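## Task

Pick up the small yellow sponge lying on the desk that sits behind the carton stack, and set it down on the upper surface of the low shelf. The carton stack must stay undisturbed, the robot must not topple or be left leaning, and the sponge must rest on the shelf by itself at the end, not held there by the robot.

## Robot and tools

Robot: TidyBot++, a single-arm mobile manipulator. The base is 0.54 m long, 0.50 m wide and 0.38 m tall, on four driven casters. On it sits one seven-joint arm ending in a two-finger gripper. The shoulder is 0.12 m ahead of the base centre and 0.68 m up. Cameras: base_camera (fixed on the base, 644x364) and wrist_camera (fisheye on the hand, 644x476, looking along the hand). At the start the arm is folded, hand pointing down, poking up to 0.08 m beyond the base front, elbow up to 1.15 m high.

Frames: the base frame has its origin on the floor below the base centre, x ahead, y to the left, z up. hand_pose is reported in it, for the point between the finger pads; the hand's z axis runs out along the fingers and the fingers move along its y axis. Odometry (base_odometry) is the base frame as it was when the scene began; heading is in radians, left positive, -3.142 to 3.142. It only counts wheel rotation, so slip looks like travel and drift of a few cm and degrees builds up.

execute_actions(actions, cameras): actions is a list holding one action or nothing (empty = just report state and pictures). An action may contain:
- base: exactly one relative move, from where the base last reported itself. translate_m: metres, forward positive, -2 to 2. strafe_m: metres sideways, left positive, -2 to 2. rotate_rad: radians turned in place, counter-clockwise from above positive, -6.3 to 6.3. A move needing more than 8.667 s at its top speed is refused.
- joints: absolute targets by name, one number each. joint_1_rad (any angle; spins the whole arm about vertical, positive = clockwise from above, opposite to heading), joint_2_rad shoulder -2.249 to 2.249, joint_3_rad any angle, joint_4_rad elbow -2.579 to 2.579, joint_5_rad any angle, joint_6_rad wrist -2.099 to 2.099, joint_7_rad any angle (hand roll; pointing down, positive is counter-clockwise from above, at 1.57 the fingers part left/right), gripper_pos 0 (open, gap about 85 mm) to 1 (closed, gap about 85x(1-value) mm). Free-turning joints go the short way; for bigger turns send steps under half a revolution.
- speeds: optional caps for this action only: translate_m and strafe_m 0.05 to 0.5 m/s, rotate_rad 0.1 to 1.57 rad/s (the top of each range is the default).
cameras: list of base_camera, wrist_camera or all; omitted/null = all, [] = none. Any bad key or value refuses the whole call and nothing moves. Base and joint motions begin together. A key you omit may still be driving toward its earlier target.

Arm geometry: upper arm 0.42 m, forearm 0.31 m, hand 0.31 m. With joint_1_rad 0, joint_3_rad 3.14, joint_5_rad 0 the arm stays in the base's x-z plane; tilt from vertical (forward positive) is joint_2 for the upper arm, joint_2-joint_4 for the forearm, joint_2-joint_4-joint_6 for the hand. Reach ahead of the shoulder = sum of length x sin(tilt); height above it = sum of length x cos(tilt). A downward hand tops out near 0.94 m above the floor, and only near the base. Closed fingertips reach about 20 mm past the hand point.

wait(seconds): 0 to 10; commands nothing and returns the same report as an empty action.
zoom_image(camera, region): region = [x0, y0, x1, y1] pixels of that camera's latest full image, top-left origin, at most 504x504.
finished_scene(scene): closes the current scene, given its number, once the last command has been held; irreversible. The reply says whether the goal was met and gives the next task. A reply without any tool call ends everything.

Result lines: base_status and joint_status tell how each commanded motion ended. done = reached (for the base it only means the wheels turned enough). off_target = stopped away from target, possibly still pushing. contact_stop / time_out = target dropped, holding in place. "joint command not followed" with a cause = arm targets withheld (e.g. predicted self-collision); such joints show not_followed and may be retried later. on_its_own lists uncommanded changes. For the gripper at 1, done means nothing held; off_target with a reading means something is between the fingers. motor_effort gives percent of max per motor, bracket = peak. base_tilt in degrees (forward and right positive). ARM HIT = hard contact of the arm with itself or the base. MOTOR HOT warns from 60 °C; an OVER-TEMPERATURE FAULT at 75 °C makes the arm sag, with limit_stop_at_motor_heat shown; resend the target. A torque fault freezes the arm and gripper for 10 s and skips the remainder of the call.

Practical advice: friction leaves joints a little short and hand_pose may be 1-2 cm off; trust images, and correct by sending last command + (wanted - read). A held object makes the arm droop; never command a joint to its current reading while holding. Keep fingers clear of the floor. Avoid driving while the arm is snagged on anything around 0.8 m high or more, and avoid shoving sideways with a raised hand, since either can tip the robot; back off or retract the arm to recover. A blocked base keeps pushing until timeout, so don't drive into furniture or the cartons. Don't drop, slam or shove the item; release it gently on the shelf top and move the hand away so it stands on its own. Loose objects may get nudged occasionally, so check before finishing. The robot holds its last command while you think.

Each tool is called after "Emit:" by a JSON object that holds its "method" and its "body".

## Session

Emit:
{"method": "execute_actions", "body": {"actions": [{"joints":{"joint_4_rad":-2.0,"joint_6_rad":-0.3}}]}}

Scene clock: 1.77 s.
base_odometry: x=+0.000 y=+0.000 heading=+0.000 (m, m, rad; odometry frame)
base_tilt: forward=-0.3 right=+0.0 (deg)
base_status: not commanded
joint_positions: joint_1_rad=+0.017 joint_2_rad=-0.385 joint_3_rad=+3.126 joint_4_rad=-2.015 joint_5_rad=+0.028 joint_6_rad=-0.326 joint_7_rad=+1.578 gripper_pos=+0.000
joint_status: all done
motor_effort: joint_1_rad=-1(1) joint_2_rad=-8(9) joint_3_rad=+0(0) joint_4_rad=+23(25) joint_5_rad=-1(0) joint_6_rad=+7(6) joint_7_rad=-1(0) (%)
hand_pose: x=+0.5632 y=-0.0010 z=+0.9362 quat_wxyz=(+0.016, +0.829, +0.012, +0.559) (m; base frame)
pictures: base_camera, wrist_camera
camera_calibration (this result's frames):
wrist_camera: T_world_to_cam=[[-0.0338777, -0.991601, 0.124816, -0.108601], [-0.356635, -0.104672, -0.928362, 1.13536], [0.933629, -0.0759646, -0.350094, -0.0586831], [0, 0, 0, 1]] pos_world=[0.456019, 0.00669364, 1.04704]
Images, in order (width x height): base_camera 644x364, wrist_camera 644x476.

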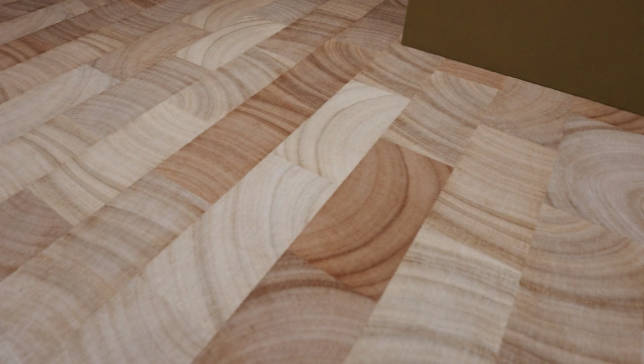

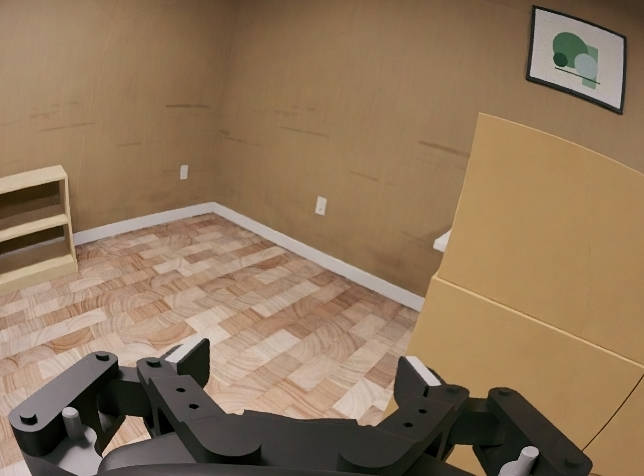

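Emit:
{"method": "execute_actions", "body": {"actions": [{"base":{"rotate_rad":-2.15}}], "cameras": ["wrist_camera"]}}

Emit:
{"method": "execute_actions", "body": {"actions": [{"base":{"translate_m":-1.1}}], "cameras": []}}

Emit:
{"method": "execute_actions", "body": {"actions": [{"base":{"strafe_m":1.6}}]}}

Scene clock: 13.37 s.
base_odometry: x=+0.000 y=+0.000 heading=-2.149 (m, m, rad; odometry frame)
base_tilt: forward=-0.3 right=+0.0 (deg)
base_status: done
joint_positions: joint_1_rad=+0.017 joint_2_rad=-0.385 joint_3_rad=+3.126 joint_4_rad=-2.015 joint_5_rad=+0.028 joint_6_rad=-0.326 joint_7_rad=+1.578 gripper_pos=+0.000
joint_status: not commanded
motor_effort: joint_1_rad=-1(1) joint_2_rad=-8(9) joint_3_rad=+0(3) joint_4_rad=+23(23) joint_5_rad=+0(1) joint_6_rad=+7(7) joint_7_rad=-1(1) (%)
hand_pose: x=+0.5632 y=-0.0010 z=+0.9362 quat_wxyz=(+0.016, +0.829, +0.012, +0.559) (m; base frame)
pictures: wrist_camera
camera_calibration (this result's frames):
wrist_camera: T_world_to_cam=[[-0.0338875, -0.991601, 0.124813, -0.108598], [-0.356636, -0.104665, -0.928362, 1.13536], [0.933629, -0.0759727, -0.350094, -0.0586831], [0, 0, 0, 1]] pos_world=[0.45602, 0.00668914, 1.04704]
Images, in order (width x height): wrist_camera 644x476.

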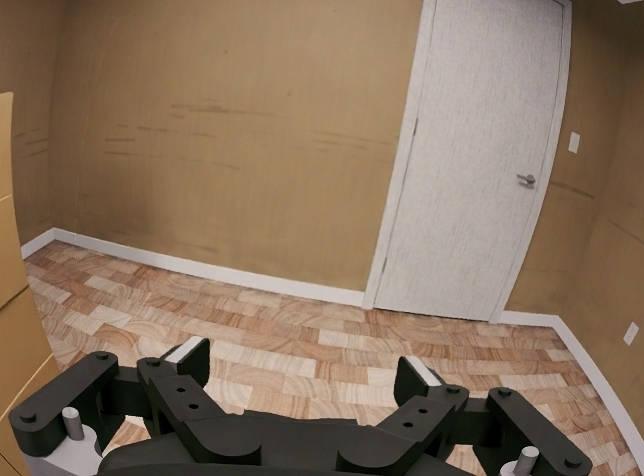

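Scene clock: 16.83 s.
base_odometry: x=+0.602 y=+0.921 heading=-2.150 (m, m, rad; odometry frame)
base_tilt: forward=-0.3 right=+0.0 (deg)
base_status: done
joint_positions: joint_1_rad=+0.017 joint_2_rad=-0.385 joint_3_rad=+3.126 joint_4_rad=-2.015 joint_5_rad=+0.028 joint_6_rad=-0.326 joint_7_rad=+1.578 gripper_pos=+0.000
joint_status: not commanded
motor_effort: joint_1_rad=-1(2) joint_2_rad=-9(12) joint_3_rad=+0(1) joint_4_rad=+23(24) joint_5_rad=-1(1) joint_6_rad=+7(7) joint_7_rad=+0(1) (%)
hand_pose: x=+0.5633 y=-0.0010 z=+0.9364 quat_wxyz=(+0.016, +0.829, +0.012, +0.559) (m; base frame)
pictures: none
No camera images: the call's "cameras" was empty. Leave "cameras" out to get every camera's image.

Scene clock: 21.40 s.
base_odometry: x=+1.942 y=+0.045 heading=-2.150 (m, m, rad; odometry frame)
base_tilt: forward=-0.3 right=+0.0 (deg)
base_status: done
joint_positions: joint_1_rad=+0.017 joint_2_rad=-0.385 joint_3_rad=+3.126 joint_4_rad=-2.015 joint_5_rad=+0.028 joint_6_rad=-0.326 joint_7_rad=+1.578 gripper_pos=+0.000
joint_status: not commanded
motor_effort: joint_1_rad=-1(3) joint_2_rad=-8(10) joint_3_rad=+1(3) joint_4_rad=+23(24) joint_5_rad=-1(1) joint_6_rad=+7(7) joint_7_rad=+0(0) (%)
hand_pose: x=+0.5633 y=-0.0011 z=+0.9365 quat_wxyz=(+0.016, +0.829, +0.012, +0.559) (m; base frame)
pictures: base_camera, wrist_camera
camera_calibration (this result's frames):
wrist_camera: T_world_to_cam=[[-0.0341042, -0.991601, 0.124757, -0.10853], [-0.356244, -0.104568, -0.928523, 1.13551], [0.93377, -0.0761104, -0.349686, -0.0591638], [0, 0, 0, 1]] pos_world=[0.456064, 0.00661761, 1.0472]
Images, in order (width x height): base_camera 644x364, wrist_camera 644x476.

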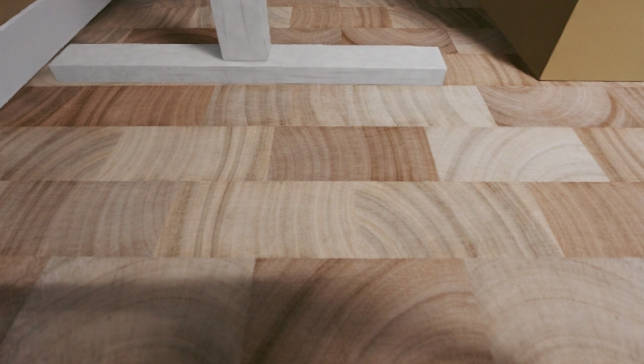

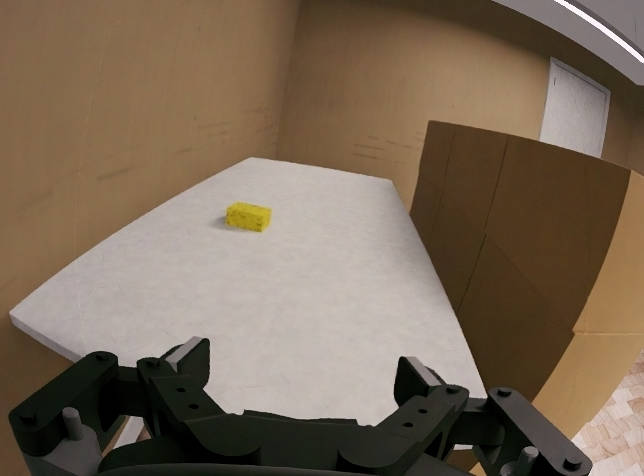

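Emit:
{"method": "execute_actions", "body": {"actions": [{"base":{"strafe_m":0.16},"joints":{"joint_2_rad":0.3,"joint_3_rad":3.14,"joint_4_rad":-0.91,"joint_6_rad":-1.7}}], "cameras": []}}

Emit:
{"method": "execute_actions", "body": {"actions": [{"base":{"translate_m":0.46},"speeds":{"translate_m":0.25}}]}}

Scene clock: 53.57 s.
base_odometry: x=+2.076 y=-0.042 heading=-2.150 (m, m, rad; odometry frame)
base_tilt: forward=-0.2 right=+0.0 (deg)
base_status: done
joint_positions: joint_1_rad=+0.017 joint_2_rad=+0.280 joint_3_rad=+3.126 joint_4_rad=-0.930 joint_5_rad=+0.028 joint_6_rad=-1.671 joint_7_rad=+1.578 gripper_pos=+0.000
joint_status: all done
motor_effort: joint_1_rad=-1(3) joint_2_rad=-28(28) joint_3_rad=+0(4) joint_4_rad=+19(26) joint_5_rad=-1(0) joint_6_rad=+2(7) joint_7_rad=-1(0) (%)
hand_pose: x=+0.6096 y=-0.0093 z=+0.8964 quat_wxyz=(+0.012, +0.991, -0.001, +0.130) (m; base frame)
pictures: none
No camera images: the call's "cameras" was empty. Leave "cameras" out to get every camera's image.

Scene clock: 56.27 s.
base_odometry: x=+1.825 y=-0.428 heading=-2.149 (m, m, rad; odometry frame)
base_tilt: forward=-0.2 right=+0.0 (deg)
base_status: done
joint_positions: joint_1_rad=+0.017 joint_2_rad=+0.290 joint_3_rad=+3.127 joint_4_rad=-0.928 joint_5_rad=+0.028 joint_6_rad=-1.672 joint_7_rad=+1.578 gripper_pos=+0.000
joint_status: not commanded
motor_effort: joint_1_rad=-1(2) joint_2_rad=-30(30) joint_3_rad=+0(1) joint_4_rad=+19(20) joint_5_rad=+0(0) joint_6_rad=+1(2) joint_7_rad=-1(0) (%)
hand_pose: x=+0.6115 y=-0.0094 z=+0.8920 quat_wxyz=(+0.012, +0.992, -0.001, +0.125) (m; base frame)
pictures: base_camera, wrist_camera
camera_calibration (this result's frames):
wrist_camera: T_world_to_cam=[[0.041633, -0.99383, 0.102802, -0.136343], [-0.961952, -0.0676786, -0.264703, 0.889175], [0.270028, -0.0878705, -0.958835, 0.828798], [0, 0, 0, 1]] pos_world=[0.637222, -0.00249695, 1.04406]
Images, in order (width x height): base_camera 644x364, wrist_camera 644x476.

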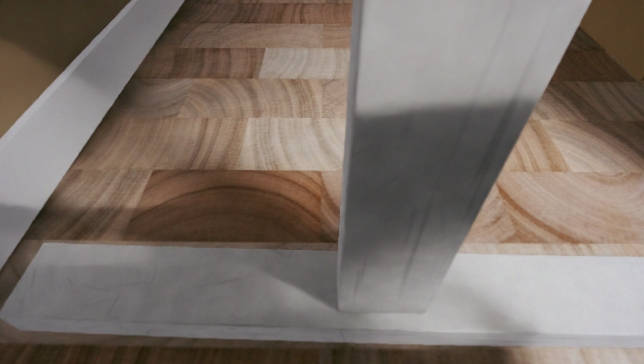

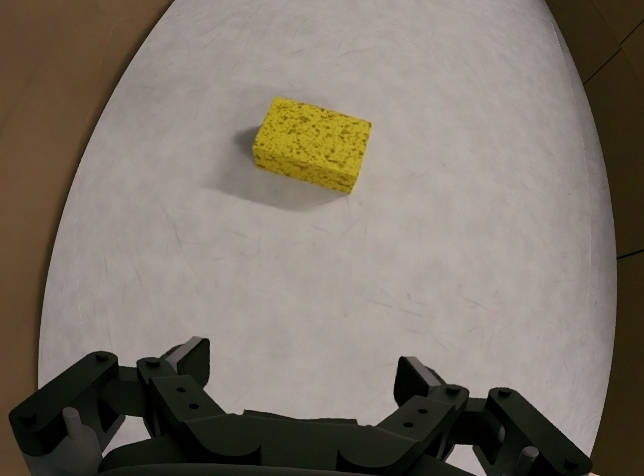

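Emit:
{"method": "execute_actions", "body": {"actions": [{"base":{"translate_m":0.02},"joints":{"joint_1_rad":0,"joint_2_rad":0.6,"joint_4_rad":-0.53,"joint_6_rad":-1.55,"joint_7_rad":-0.26}}], "cameras": ["wrist_camera"]}}

Scene clock: 74.43 s.
base_odometry: x=+1.814 y=-0.444 heading=-2.149 (m, m, rad; odometry frame)
base_tilt: forward=-0.2 right=+0.0 (deg)
base_status: done
joint_positions: joint_1_rad=+0.015 joint_2_rad=+0.585 joint_3_rad=+3.127 joint_4_rad=-0.548 joint_5_rad=+0.028 joint_6_rad=-1.579 joint_7_rad=-0.248 gripper_pos=+0.000
joint_status: all done
motor_effort: joint_1_rad=-1(1) joint_2_rad=-39(40) joint_3_rad=-1(1) joint_4_rad=+19(20) joint_5_rad=-1(0) joint_6_rad=+3(2) joint_7_rad=+0(1) (%)
hand_pose: x=+0.7654 y=-0.0104 z=+0.8832 quat_wxyz=(-0.162, +0.596, -0.774, +0.139) (m; base frame)
pictures: wrist_camera
camera_calibration (this result's frames):
wrist_camera: T_world_to_cam=[[-0.916482, 0.188039, -0.353133, 1.00551], [0.185738, 0.981755, 0.0407283, -0.10249], [0.354349, -0.0282634, -0.934686, 0.693445], [0, 0, 0, 1]] pos_world=[0.694851, -0.068856, 1.00741]
Images, in order (width x height): wrist_camera 644x476.

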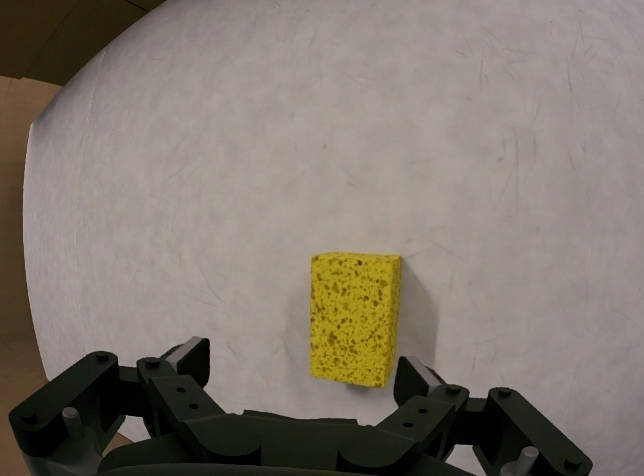

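Emit:
{"method": "execute_actions", "body": {"actions": [{"joints":{"joint_2_rad":0.655,"joint_4_rad":-0.63,"joint_6_rad":-1.55}}], "cameras": ["wrist_camera"]}}

Scene clock: 81.83 s.
base_odometry: x=+1.814 y=-0.444 heading=-2.149 (m, m, rad; odometry frame)
base_tilt: forward=-0.2 right=+0.0 (deg)
base_status: not commanded
joint_positions: joint_1_rad=+0.015 joint_2_rad=+0.648 joint_3_rad=+3.127 joint_4_rad=-0.617 joint_5_rad=+0.028 joint_6_rad=-1.579 joint_7_rad=-0.248 gripper_pos=+0.000
joint_status: all done
motor_effort: joint_1_rad=-1(1) joint_2_rad=-42(43) joint_3_rad=-1(1) joint_4_rad=+19(21) joint_5_rad=-1(0) joint_6_rad=+2(4) joint_7_rad=+0(1) (%)
hand_pose: x=+0.7639 y=-0.0103 z=+0.8147 quat_wxyz=(-0.111, +0.604, -0.783, +0.099) (m; base frame)
pictures: wrist_camera
camera_calibration (this result's frames):
wrist_camera: T_world_to_cam=[[-0.955058, 0.187794, -0.229343, 0.908479], [0.188964, 0.981836, 0.0170506, -0.0826978], [0.228379, -0.0270533, -0.973196, 0.757518], [0, 0, 0, 1]] pos_world=[0.710275, -0.0689174, 0.946977]
Images, in order (width x height): wrist_camera 644x476.

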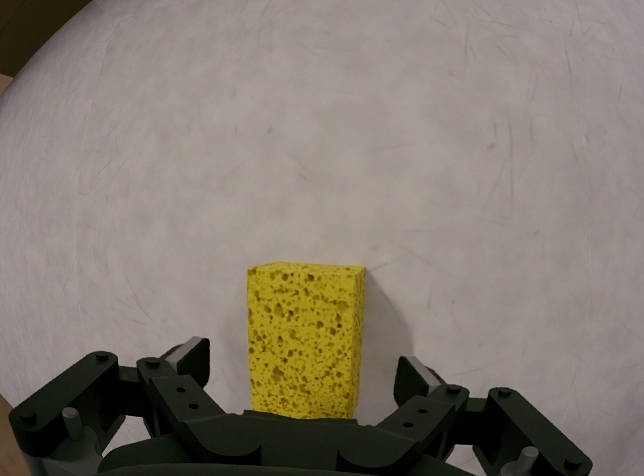

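Emit:
{"method": "execute_actions", "body": {"actions": [{"joints":{"joint_2_rad":0.69,"joint_4_rad":-0.66,"joint_6_rad":-1.49}}], "cameras": ["wrist_camera"]}}

Emit:
{"method": "execute_actions", "body": {"actions": [{"joints":{"gripper_pos":1}}], "cameras": []}}

Emit:
{"method": "execute_actions", "body": {"actions": [{"joints":{"joint_2_rad":0.45,"joint_6_rad":-1.73}}], "cameras": ["wrist_camera"]}}

Scene clock: 92.53 s.
base_odometry: x=+1.814 y=-0.444 heading=-2.149 (m, m, rad; odometry frame)
base_tilt: forward=-0.2 right=+0.0 (deg)
base_status: not commanded
joint_positions: joint_1_rad=+0.015 joint_2_rad=+0.676 joint_3_rad=+3.127 joint_4_rad=-0.642 joint_5_rad=+0.028 joint_6_rad=-1.517 joint_7_rad=-0.248 gripper_pos=+0.000
joint_status: all done
motor_effort: joint_1_rad=-1(1) joint_2_rad=-42(45) joint_3_rad=-1(1) joint_4_rad=+20(20) joint_5_rad=-1(1) joint_6_rad=+2(2) joint_7_rad=-1(0) (%)
hand_pose: x=+0.7804 y=-0.0103 z=+0.7924 quat_wxyz=(-0.115, +0.604, -0.782, +0.101) (m; base frame)
pictures: wrist_camera
camera_calibration (this result's frames):
wrist_camera: T_world_to_cam=[[-0.953225, 0.186488, -0.237874, 0.924419], [0.187503, 0.982089, 0.0185584, -0.0854486], [0.237074, -0.0269118, -0.971119, 0.723614], [0, 0, 0, 1]] pos_world=[0.725652, -0.0690011, 0.924196]
Images, in order (width x height): wrist_camera 644x476.

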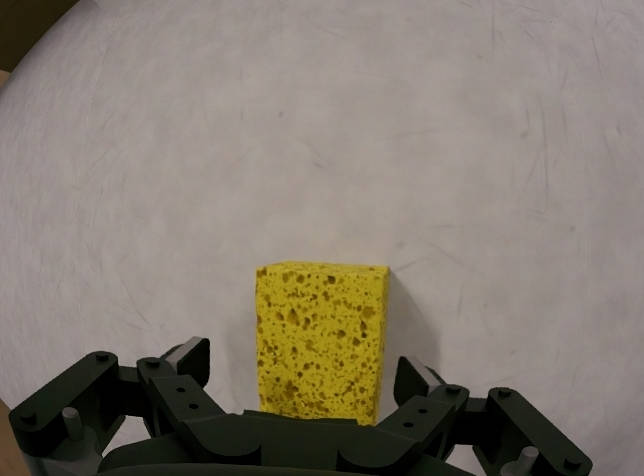

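Scene clock: 93.63 s.
base_odometry: x=+1.814 y=-0.444 heading=-2.149 (m, m, rad; odometry frame)
base_tilt: forward=-0.2 right=+0.0 (deg)
base_status: not commanded
joint_positions: joint_1_rad=+0.015 joint_2_rad=+0.676 joint_3_rad=+3.127 joint_4_rad=-0.642 joint_5_rad=+0.028 joint_6_rad=-1.517 joint_7_rad=-0.248 gripper_pos=+0.999
joint_status: all done
motor_effort: joint_1_rad=-1(1) joint_2_rad=-41(42) joint_3_rad=-1(1) joint_4_rad=+19(20) joint_5_rad=-1(1) joint_6_rad=+2(2) joint_7_rad=+0(1) (%)
hand_pose: x=+0.7804 y=-0.0103 z=+0.7924 quat_wxyz=(-0.115, +0.604, -0.782, +0.101) (m; base frame)
pictures: none
No camera images: the call's "cameras" was empty. Leave "cameras" out to get every camera's image.

Scene clock: 95.13 s.
base_odometry: x=+1.814 y=-0.444 heading=-2.149 (m, m, rad; odometry frame)
base_tilt: forward=-0.2 right=+0.0 (deg)
base_status: not commanded
joint_positions: joint_1_rad=+0.015 joint_2_rad=+0.443 joint_3_rad=+3.127 joint_4_rad=-0.647 joint_5_rad=+0.028 joint_6_rad=-1.703 joint_7_rad=-0.248 gripper_pos=+0.999
joint_status: all done
motor_effort: joint_1_rad=-1(1) joint_2_rad=-34(45) joint_3_rad=-1(1) joint_4_rad=+18(20) joint_5_rad=-1(1) joint_6_rad=+2(3) joint_7_rad=+0(1) (%)
hand_pose: x=+0.6842 y=-0.0094 z=+0.9151 quat_wxyz=(-0.131, +0.601, -0.780, +0.115) (m; base frame)
pictures: wrist_camera
camera_calibration (this result's frames):
wrist_camera: T_world_to_cam=[[-0.941723, 0.189356, -0.278032, 0.890718], [0.189864, 0.981483, 0.0253561, -0.0784493], [0.277685, -0.02891, -0.960237, 0.827919], [0, 0, 0, 1]] pos_world=[0.623804, -0.0677308, 1.04464]
Images, in order (width x height): wrist_camera 644x476.

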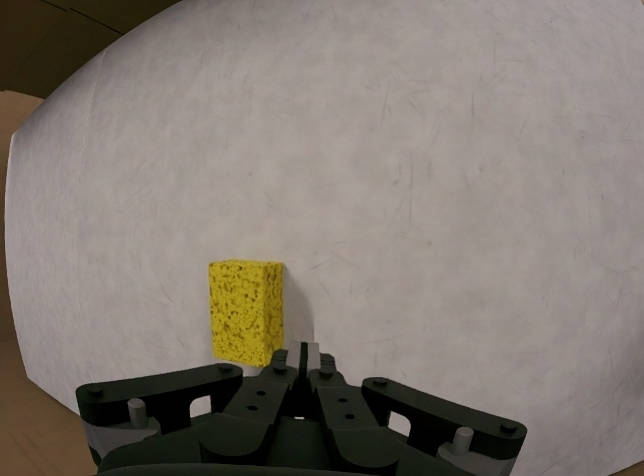

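Missed high; retry lower.

Emit:
{"method": "execute_actions", "body": {"actions": [{"joints":{"joint_2_rad":0.6,"joint_4_rad":-0.55,"joint_6_rad":-1.55,"gripper_pos":0}}], "cameras": []}}

Emit:
{"method": "execute_actions", "body": {"actions": [{"joints":{"joint_2_rad":0.665,"joint_4_rad":-0.64,"joint_6_rad":-1.52}}], "cameras": ["wrist_camera"]}}

Scene clock: 107.67 s.
base_odometry: x=+1.814 y=-0.444 heading=-2.149 (m, m, rad; odometry frame)
base_tilt: forward=-0.3 right=+0.0 (deg)
base_status: not commanded
joint_positions: joint_1_rad=+0.015 joint_2_rad=+0.598 joint_3_rad=+3.127 joint_4_rad=-0.567 joint_5_rad=+0.028 joint_6_rad=-1.576 joint_7_rad=-0.248 gripper_pos=+0.000
joint_status: all done
motor_effort: joint_1_rad=-1(1) joint_2_rad=-39(43) joint_3_rad=-1(1) joint_4_rad=+19(21) joint_5_rad=-1(1) joint_6_rad=+3(3) joint_7_rad=-1(1) (%)
hand_pose: x=+0.7659 y=-0.0104 z=+0.8670 quat_wxyz=(-0.151, +0.598, -0.776, +0.130) (m; base frame)
pictures: none
No camera images: the call's "cameras" was empty. Leave "cameras" out to get every camera's image.

Scene clock: 108.70 s.
base_odometry: x=+1.814 y=-0.444 heading=-2.149 (m, m, rad; odometry frame)
base_tilt: forward=-0.2 right=+0.0 (deg)
base_status: not commanded
joint_positions: joint_1_rad=+0.015 joint_2_rad=+0.658 joint_3_rad=+3.127 joint_4_rad=-0.626 joint_5_rad=+0.028 joint_6_rad=-1.551 joint_7_rad=-0.248 gripper_pos=+0.000
joint_status: all done
motor_effort: joint_1_rad=-2(1) joint_2_rad=-42(44) joint_3_rad=-1(1) joint_4_rad=+20(20) joint_5_rad=+0(1) joint_6_rad=+2(3) joint_7_rad=+0(1) (%)
hand_pose: x=+0.7715 y=-0.0103 z=+0.8068 quat_wxyz=(-0.114, +0.604, -0.782, +0.101) (m; base frame)
pictures: wrist_camera
camera_calibration (this result's frames):
wrist_camera: T_world_to_cam=[[-0.953309, 0.187215, -0.236965, 0.918773], [0.188257, 0.981947, 0.0184304, -0.0845492], [0.236138, -0.0270405, -0.971343, 0.74068], [0, 0, 0, 1]] pos_world=[0.716889, -0.0689566, 0.93873]
Images, in order (width x height): wrist_camera 644x476.

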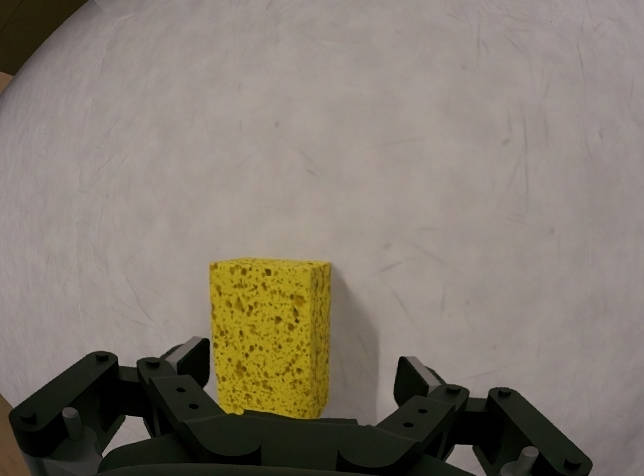

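Emit:
{"method": "execute_actions", "body": {"actions": [{"base":{"translate_m":0.014}}], "cameras": []}}

Emit:
{"method": "execute_actions", "body": {"actions": [{"joints":{"joint_2_rad":0.705,"joint_4_rad":-0.71,"joint_6_rad":-1.43}}], "cameras": ["wrist_camera"]}}

Scene clock: 123.27 s.
base_odometry: x=+1.806 y=-0.456 heading=-2.149 (m, m, rad; odometry frame)
base_tilt: forward=-0.2 right=+0.0 (deg)
base_status: done
joint_positions: joint_1_rad=+0.014 joint_2_rad=+0.662 joint_3_rad=+3.127 joint_4_rad=-0.626 joint_5_rad=+0.028 joint_6_rad=-1.548 joint_7_rad=-0.248 gripper_pos=+0.000
joint_status: not commanded
motor_effort: joint_1_rad=-2(1) joint_2_rad=-43(45) joint_3_rad=-1(1) joint_4_rad=+20(20) joint_5_rad=+0(0) joint_6_rad=+2(3) joint_7_rad=+0(0) (%)
hand_pose: x=+0.7729 y=-0.0099 z=+0.8046 quat_wxyz=(-0.114, +0.604, -0.782, +0.101) (m; base frame)
pictures: none
No camera images: the call's "cameras" was empty. Leave "cameras" out to get every camera's image.

Scene clock: 124.23 s.
base_odometry: x=+1.806 y=-0.456 heading=-2.149 (m, m, rad; odometry frame)
base_tilt: forward=-0.2 right=+0.0 (deg)
base_status: not commanded
joint_positions: joint_1_rad=+0.014 joint_2_rad=+0.694 joint_3_rad=+3.127 joint_4_rad=-0.693 joint_5_rad=+0.028 joint_6_rad=-1.458 joint_7_rad=-0.248 gripper_pos=+0.000
joint_status: all done
motor_effort: joint_1_rad=-1(1) joint_2_rad=-42(44) joint_3_rad=-1(1) joint_4_rad=+19(21) joint_5_rad=-1(1) joint_6_rad=+2(2) joint_7_rad=-1(1) (%)
hand_pose: x=+0.7880 y=-0.0098 z=+0.7652 quat_wxyz=(-0.111, +0.606, -0.782, +0.098) (m; base frame)
pictures: wrist_camera
camera_calibration (this result's frames):
wrist_camera: T_world_to_cam=[[-0.956076, 0.184409, -0.227842, 0.91965], [0.185577, 0.982492, 0.0164792, -0.0837952], [0.226891, -0.0265267, -0.973559, 0.705349], [0, 0, 0, 1]] pos_world=[0.734768, -0.0685528, 0.897614]
Images, in order (width x height): wrist_camera 644x476.

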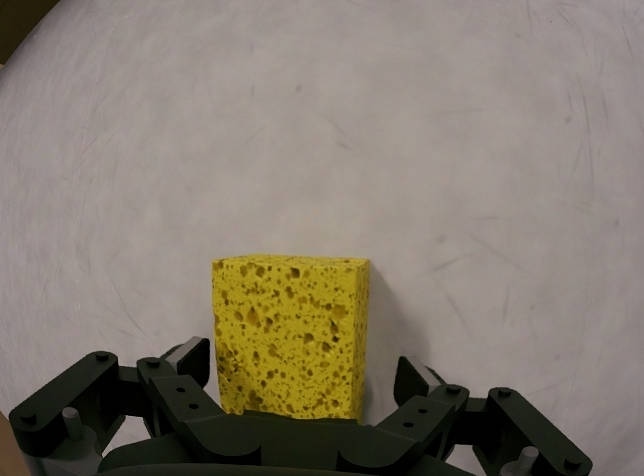

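Emit:
{"method": "execute_actions", "body": {"actions": [{"joints":{"gripper_pos":1}}], "cameras": ["wrist_camera"]}}

Emit:
{"method": "execute_actions", "body": {"actions": [{"joints":{"joint_2_rad":0.4,"joint_6_rad":-1.8}}], "cameras": ["wrist_camera"]}}

Scene clock: 132.97 s.
base_odometry: x=+1.806 y=-0.456 heading=-2.149 (m, m, rad; odometry frame)
base_tilt: forward=-0.2 right=+0.0 (deg)
base_status: not commanded
joint_positions: joint_1_rad=+0.014 joint_2_rad=+0.690 joint_3_rad=+3.127 joint_4_rad=-0.694 joint_5_rad=+0.028 joint_6_rad=-1.457 joint_7_rad=-0.248 gripper_pos=+0.394
joint_status: gripper_pos off_target (ended at +0.394, target +1.000)
motor_effort: joint_1_rad=-1(1) joint_2_rad=-41(43) joint_3_rad=-1(1) joint_4_rad=+18(20) joint_5_rad=-1(1) joint_6_rad=+1(2) joint_7_rad=+0(0) (%)
hand_pose: x=+0.7876 y=-0.0097 z=+0.7677 quat_wxyz=(-0.112, +0.606, -0.782, +0.099) (m; base frame)
pictures: wrist_camera
camera_calibration (this result's frames):
wrist_camera: T_world_to_cam=[[-0.955131, 0.184343, -0.231826, 0.922231], [0.185454, 0.982503, 0.0171883, -0.0842533], [0.230938, -0.0265759, -0.972605, 0.703968], [0, 0, 0, 1]] pos_world=[0.733903, -0.0685187, 0.899929]
Images, in order (width x height): wrist_camera 644x476.

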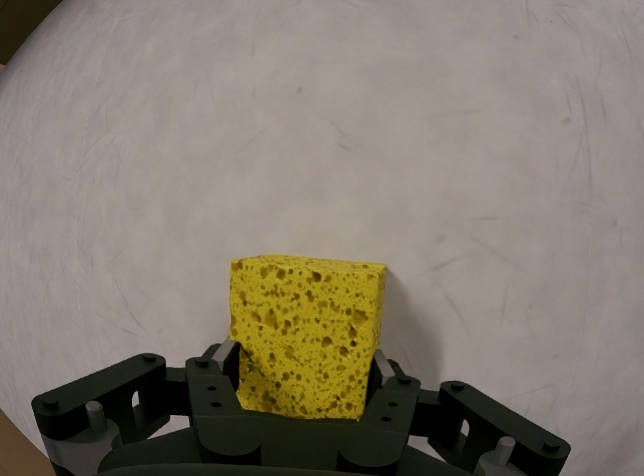

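Scene clock: 134.60 s.
base_odometry: x=+1.806 y=-0.456 heading=-2.149 (m, m, rad; odometry frame)
base_tilt: forward=-0.3 right=+0.0 (deg)
base_status: not commanded
joint_positions: joint_1_rad=+0.014 joint_2_rad=+0.393 joint_3_rad=+3.127 joint_4_rad=-0.700 joint_5_rad=+0.028 joint_6_rad=-1.775 joint_7_rad=-0.248 gripper_pos=+0.394
joint_status: all done
motor_effort: joint_1_rad=-2(1) joint_2_rad=-32(46) joint_3_rad=-1(1) joint_4_rad=+18(21) joint_5_rad=+0(1) joint_6_rad=+2(2) joint_7_rad=+0(0) (%)
hand_pose: x=+0.6432 y=-0.0086 z=+0.9154 quat_wxyz=(-0.101, +0.605, -0.785, +0.092) (m; base frame)
pictures: wrist_camera
camera_calibration (this result's frames):
wrist_camera: T_world_to_cam=[[-0.959955, 0.189791, -0.20607, 0.797889], [0.191625, 0.981404, 0.0112099, -0.0596417], [0.204366, -0.0287273, -0.978473, 0.903388], [0, 0, 0, 1]] pos_world=[0.592745, -0.0669479, 1.04903]
Images, in order (width x height): wrist_camera 644x476.

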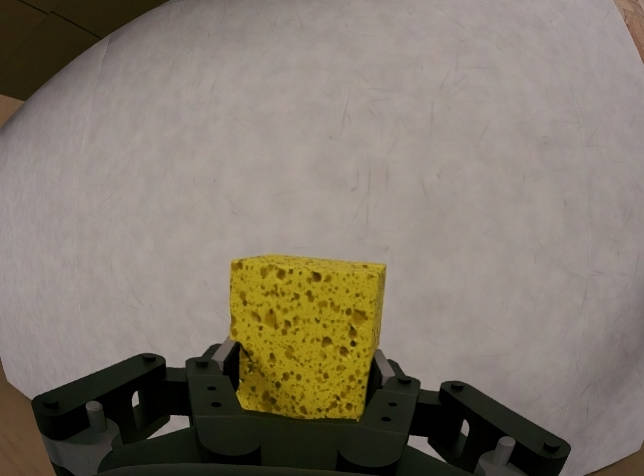

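Emit:
{"method": "execute_actions", "body": {"actions": [{"base":{"translate_m":-0.6},"joints":{"joint_2_rad":0.3,"joint_4_rad":-0.91,"joint_6_rad":-1.85}}], "cameras": []}}

Emit:
{"method": "execute_actions", "body": {"actions": [{"base":{"strafe_m":-1.3},"joints":{"joint_7_rad":1.57}}], "cameras": []}}

Emit:
{"method": "execute_actions", "body": {"actions": [{"base":{"rotate_rad":3.08},"speeds":{"rotate_rad":1.0}}]}}

Scene clock: 148.23 s.
base_odometry: x=+2.134 y=+0.046 heading=-2.149 (m, m, rad; odometry frame)
base_tilt: forward=-0.3 right=+0.1 (deg)
base_status: done
joint_positions: joint_1_rad=+0.010 joint_2_rad=+0.308 joint_3_rad=+3.127 joint_4_rad=-0.893 joint_5_rad=+0.028 joint_6_rad=-1.823 joint_7_rad=-0.248 gripper_pos=+0.394
joint_status: all done
motor_effort: joint_1_rad=-1(5) joint_2_rad=-29(36) joint_3_rad=-1(3) joint_4_rad=+18(18) joint_5_rad=-1(1) joint_6_rad=+0(1) joint_7_rad=+0(1) (%)
hand_pose: x=+0.5762 y=-0.0063 z=+0.8875 quat_wxyz=(-0.040, +0.611, -0.789, +0.045) (m; base frame)
pictures: none
No camera images: the call's "cameras" was empty. Leave "cameras" out to get every camera's image.

Scene clock: 152.20 s.
base_odometry: x=+1.046 y=+0.758 heading=-2.150 (m, m, rad; odometry frame)
base_tilt: forward=-0.2 right=+0.0 (deg)
base_status: done
joint_positions: joint_1_rad=+0.003 joint_2_rad=+0.308 joint_3_rad=+3.129 joint_4_rad=-0.893 joint_5_rad=+0.028 joint_6_rad=-1.823 joint_7_rad=+1.563 gripper_pos=+0.394
joint_status: all done
motor_effort: joint_1_rad=-2(3) joint_2_rad=-29(29) joint_3_rad=-1(2) joint_4_rad=+18(18) joint_5_rad=-1(0) joint_6_rad=+1(1) joint_7_rad=-1(0) (%)
hand_pose: x=+0.5762 y=-0.0042 z=+0.8875 quat_wxyz=(+0.011, +0.998, -0.004, +0.059) (m; base frame)
pictures: none
No camera images: the call's "cameras" was empty. Leave "cameras" out to get every camera's image.

Scene clock: 156.20 s.
base_odometry: x=+1.046 y=+0.758 heading=+0.930 (m, m, rad; odometry frame)
base_tilt: forward=-0.3 right=+0.0 (deg)
base_status: done
joint_positions: joint_1_rad=-0.003 joint_2_rad=+0.308 joint_3_rad=+3.133 joint_4_rad=-0.893 joint_5_rad=+0.028 joint_6_rad=-1.823 joint_7_rad=+1.563 gripper_pos=+0.394
joint_status: not commanded
motor_effort: joint_1_rad=-1(2) joint_2_rad=-28(30) joint_3_rad=-1(2) joint_4_rad=+18(18) joint_5_rad=-1(0) joint_6_rad=+1(1) joint_7_rad=+0(0) (%)
hand_pose: x=+0.5762 y=-0.0022 z=+0.8875 quat_wxyz=(+0.011, +0.998, -0.003, +0.059) (m; base frame)
pictures: base_camera, wrist_camera
camera_calibration (this result's frames):
wrist_camera: T_world_to_cam=[[0.0502553, -0.994243, 0.0946292, -0.125004], [-0.988759, -0.0628887, -0.135649, 0.755447], [0.140819, -0.0867484, -0.986227, 0.933337], [0, 0, 0, 1]] pos_world=[0.621806, 0.00419016, 1.03479]
Images, in order (width x height): base_camera 644x364, wrist_camera 644x476.

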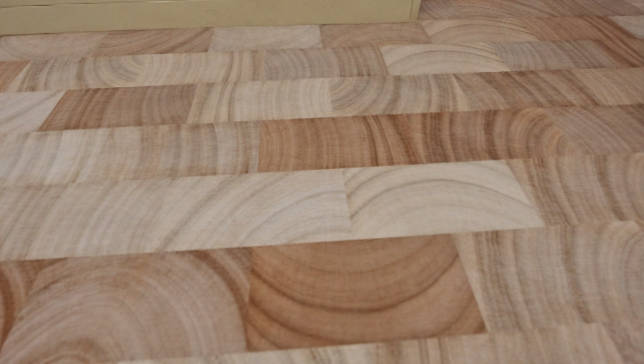

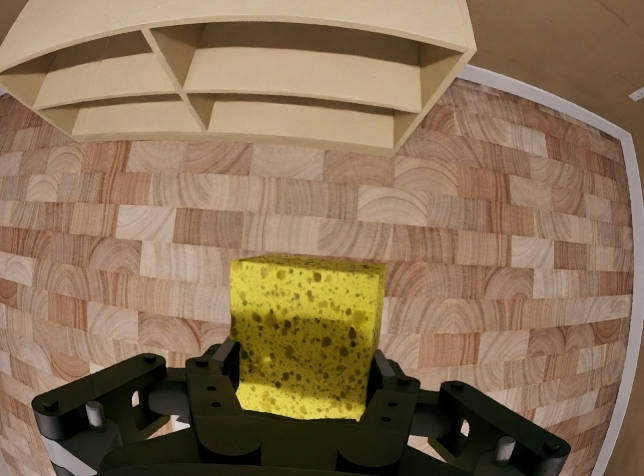

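Emit:
{"method": "execute_actions", "body": {"actions": [{"base":{"translate_m":0.6}}], "cameras": []}}

Emit:
{"method": "execute_actions", "body": {"actions": [{"joints":{"joint_2_rad":0.5,"joint_4_rad":-1.25,"joint_6_rad":-1.36}}]}}

Emit:
{"method": "execute_actions", "body": {"actions": [{"joints":{"joint_4_rad":-1.35,"joint_6_rad":-1.26}}], "cameras": ["wrist_camera"]}}

Scene clock: 166.70 s.
base_odometry: x=+1.404 y=+1.239 heading=+0.930 (m, m, rad; odometry frame)
base_tilt: forward=-0.3 right=+0.0 (deg)
base_status: done
joint_positions: joint_1_rad=-0.003 joint_2_rad=+0.306 joint_3_rad=+3.133 joint_4_rad=-0.894 joint_5_rad=+0.028 joint_6_rad=-1.824 joint_7_rad=+1.563 gripper_pos=+0.394
joint_status: not commanded
motor_effort: joint_1_rad=-1(1) joint_2_rad=-29(32) joint_3_rad=-1(1) joint_4_rad=+19(19) joint_5_rad=-1(0) joint_6_rad=+0(1) joint_7_rad=+0(0) (%)
hand_pose: x=+0.5753 y=-0.0022 z=+0.8878 quat_wxyz=(+0.011, +0.998, -0.003, +0.059) (m; base frame)
pictures: none
No camera images: the call's "cameras" was empty. Leave "cameras" out to get every camera's image.

Scene clock: 168.17 s.
base_odometry: x=+1.404 y=+1.239 heading=+0.930 (m, m, rad; odometry frame)
base_tilt: forward=-0.3 right=+0.0 (deg)
base_status: not commanded
joint_positions: joint_1_rad=-0.003 joint_2_rad=+0.503 joint_3_rad=+3.133 joint_4_rad=-1.240 joint_5_rad=+0.028 joint_6_rad=-1.388 joint_7_rad=+1.563 gripper_pos=+0.394
joint_status: all done
motor_effort: joint_1_rad=-1(1) joint_2_rad=-35(39) joint_3_rad=-1(1) joint_4_rad=+18(20) joint_5_rad=-1(1) joint_6_rad=+0(1) joint_7_rad=+0(0) (%)
hand_pose: x=+0.6347 y=-0.0015 z=+0.6852 quat_wxyz=(+0.012, +1.000, +0.004, +0.005) (m; base frame)
pictures: base_camera, wrist_camera
camera_calibration (this result's frames):
wrist_camera: T_world_to_cam=[[0.0719056, -0.993447, 0.0888427, -0.117822], [-0.996818, -0.0746493, -0.0279524, 0.71716], [0.0344013, -0.08655, -0.995653, 0.799649], [0, 0, 0, 1]] pos_world=[0.695841, 0.00569505, 0.826687]
Images, in order (width x height): base_camera 644x364, wrist_camera 644x476.

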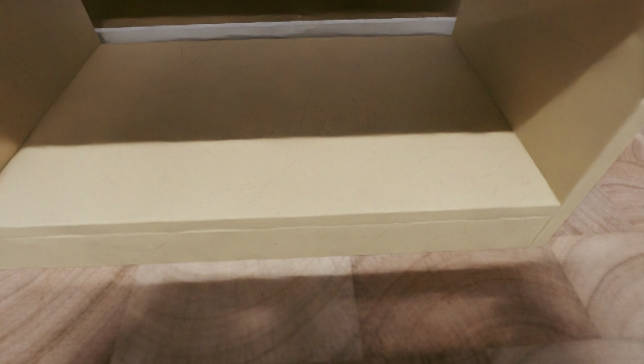

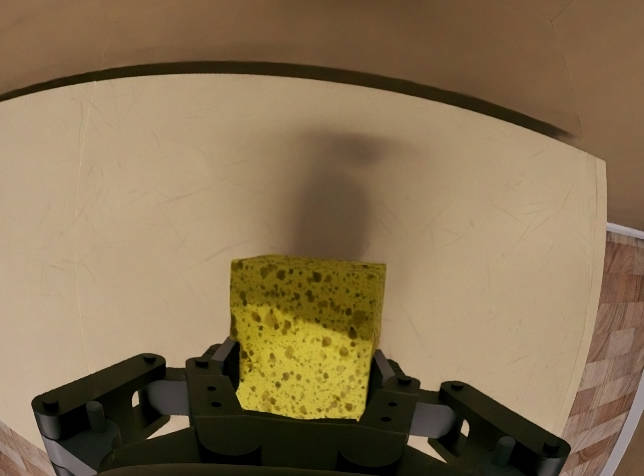

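Scene clock: 169.20 s.
base_odometry: x=+1.404 y=+1.239 heading=+0.930 (m, m, rad; odometry frame)
base_tilt: forward=-0.2 right=+0.0 (deg)
base_status: not commanded
joint_positions: joint_1_rad=-0.003 joint_2_rad=+0.493 joint_3_rad=+3.133 joint_4_rad=-1.324 joint_5_rad=+0.028 joint_6_rad=-1.289 joint_7_rad=+1.563 gripper_pos=+0.394
joint_status: all done
motor_effort: joint_1_rad=-1(3) joint_2_rad=-31(36) joint_3_rad=-1(1) joint_4_rad=+16(18) joint_5_rad=+0(1) joint_6_rad=+0(2) joint_7_rad=+0(1) (%)
hand_pose: x=+0.6341 y=-0.0012 z=+0.6651 quat_wxyz=(+0.011, +1.000, +0.005, +0.018) (m; base frame)
pictures: wrist_camera
camera_calibration (this result's frames):
wrist_camera: T_world_to_cam=[[0.0722126, -0.993326, 0.0899407, -0.116618], [-0.995546, -0.0772656, -0.0540241, 0.732578], [0.0606129, -0.0856388, -0.994481, 0.762271], [0, 0, 0, 1]] pos_world=[0.691532, 0.00604304, 0.80813]
Images, in order (width x height): wrist_camera 644x476.

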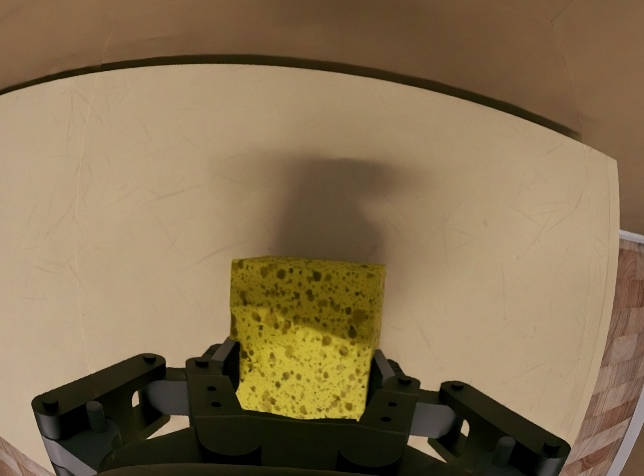

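Touching.

Emit:
{"method": "execute_actions", "body": {"actions": [{"joints":{"gripper_pos":0}}], "cameras": []}}

Emit:
{"method": "execute_actions", "body": {"actions": [{"joints":{"joint_4_rad":-1.05,"joint_6_rad":-1.58}}], "cameras": ["wrist_camera"]}}

Emit:
{"method": "finished_scene", "body": {"scene": 2}}

Scene clock: 182.70 s.
base_odometry: x=+1.404 y=+1.239 heading=+0.930 (m, m, rad; odometry frame)
base_tilt: forward=-0.3 right=+0.0 (deg)
base_status: not commanded
joint_positions: joint_1_rad=-0.003 joint_2_rad=+0.493 joint_3_rad=+3.133 joint_4_rad=-1.332 joint_5_rad=+0.028 joint_6_rad=-1.289 joint_7_rad=+1.563 gripper_pos=+0.000
joint_status: all done
motor_effort: joint_1_rad=-1(2) joint_2_rad=-35(35) joint_3_rad=-1(1) joint_4_rad=+18(18) joint_5_rad=-1(1) joint_6_rad=+0(0) joint_7_rad=-1(0) (%)
hand_pose: x=+0.6312 y=-0.0012 z=+0.6627 quat_wxyz=(+0.011, +1.000, +0.005, +0.014) (m; base frame)
pictures: none
No camera images: the call's "cameras" was empty. Leave "cameras" out to get every camera's image.

Scene clock: 184.07 s.
base_odometry: x=+1.404 y=+1.239 heading=+0.930 (m, m, rad; odometry frame)
base_tilt: forward=-0.2 right=+0.0 (deg)
base_status: not commanded
joint_positions: joint_1_rad=-0.003 joint_2_rad=+0.493 joint_3_rad=+3.133 joint_4_rad=-1.067 joint_5_rad=+0.028 joint_6_rad=-1.551 joint_7_rad=+1.563 gripper_pos=+0.000
joint_status: all done
motor_effort: joint_1_rad=-1(1) joint_2_rad=-36(36) joint_3_rad=-1(1) joint_4_rad=+18(19) joint_5_rad=-1(1) joint_6_rad=+0(0) joint_7_rad=+0(1) (%)
hand_pose: x=+0.6419 y=-0.0018 z=+0.7450 quat_wxyz=(+0.012, +1.000, +0.002, +0.016) (m; base frame)
pictures: wrist_camera
camera_calibration (this result's frames):
wrist_camera: T_world_to_cam=[[0.0654449, -0.993744, 0.0905026, -0.121039], [-0.996344, -0.0700682, -0.0488851, 0.741319], [0.0549206, -0.0869724, -0.994696, 0.845059], [0, 0, 0, 1]] pos_world=[0.700118, 0.00515835, 0.88777]
Images, in order (width x height): wrist_camera 644x476.

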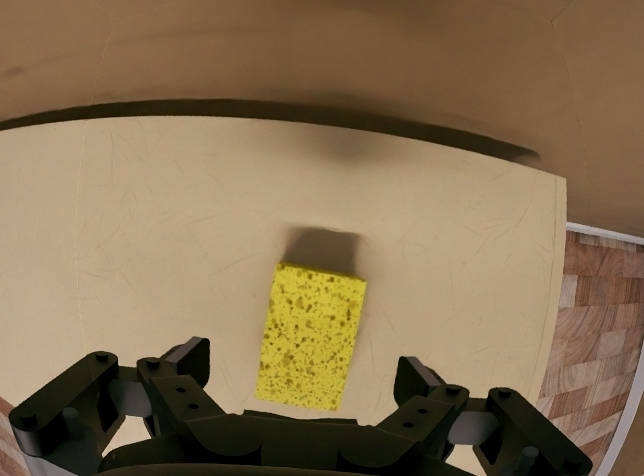

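The scene is finished: the task was done.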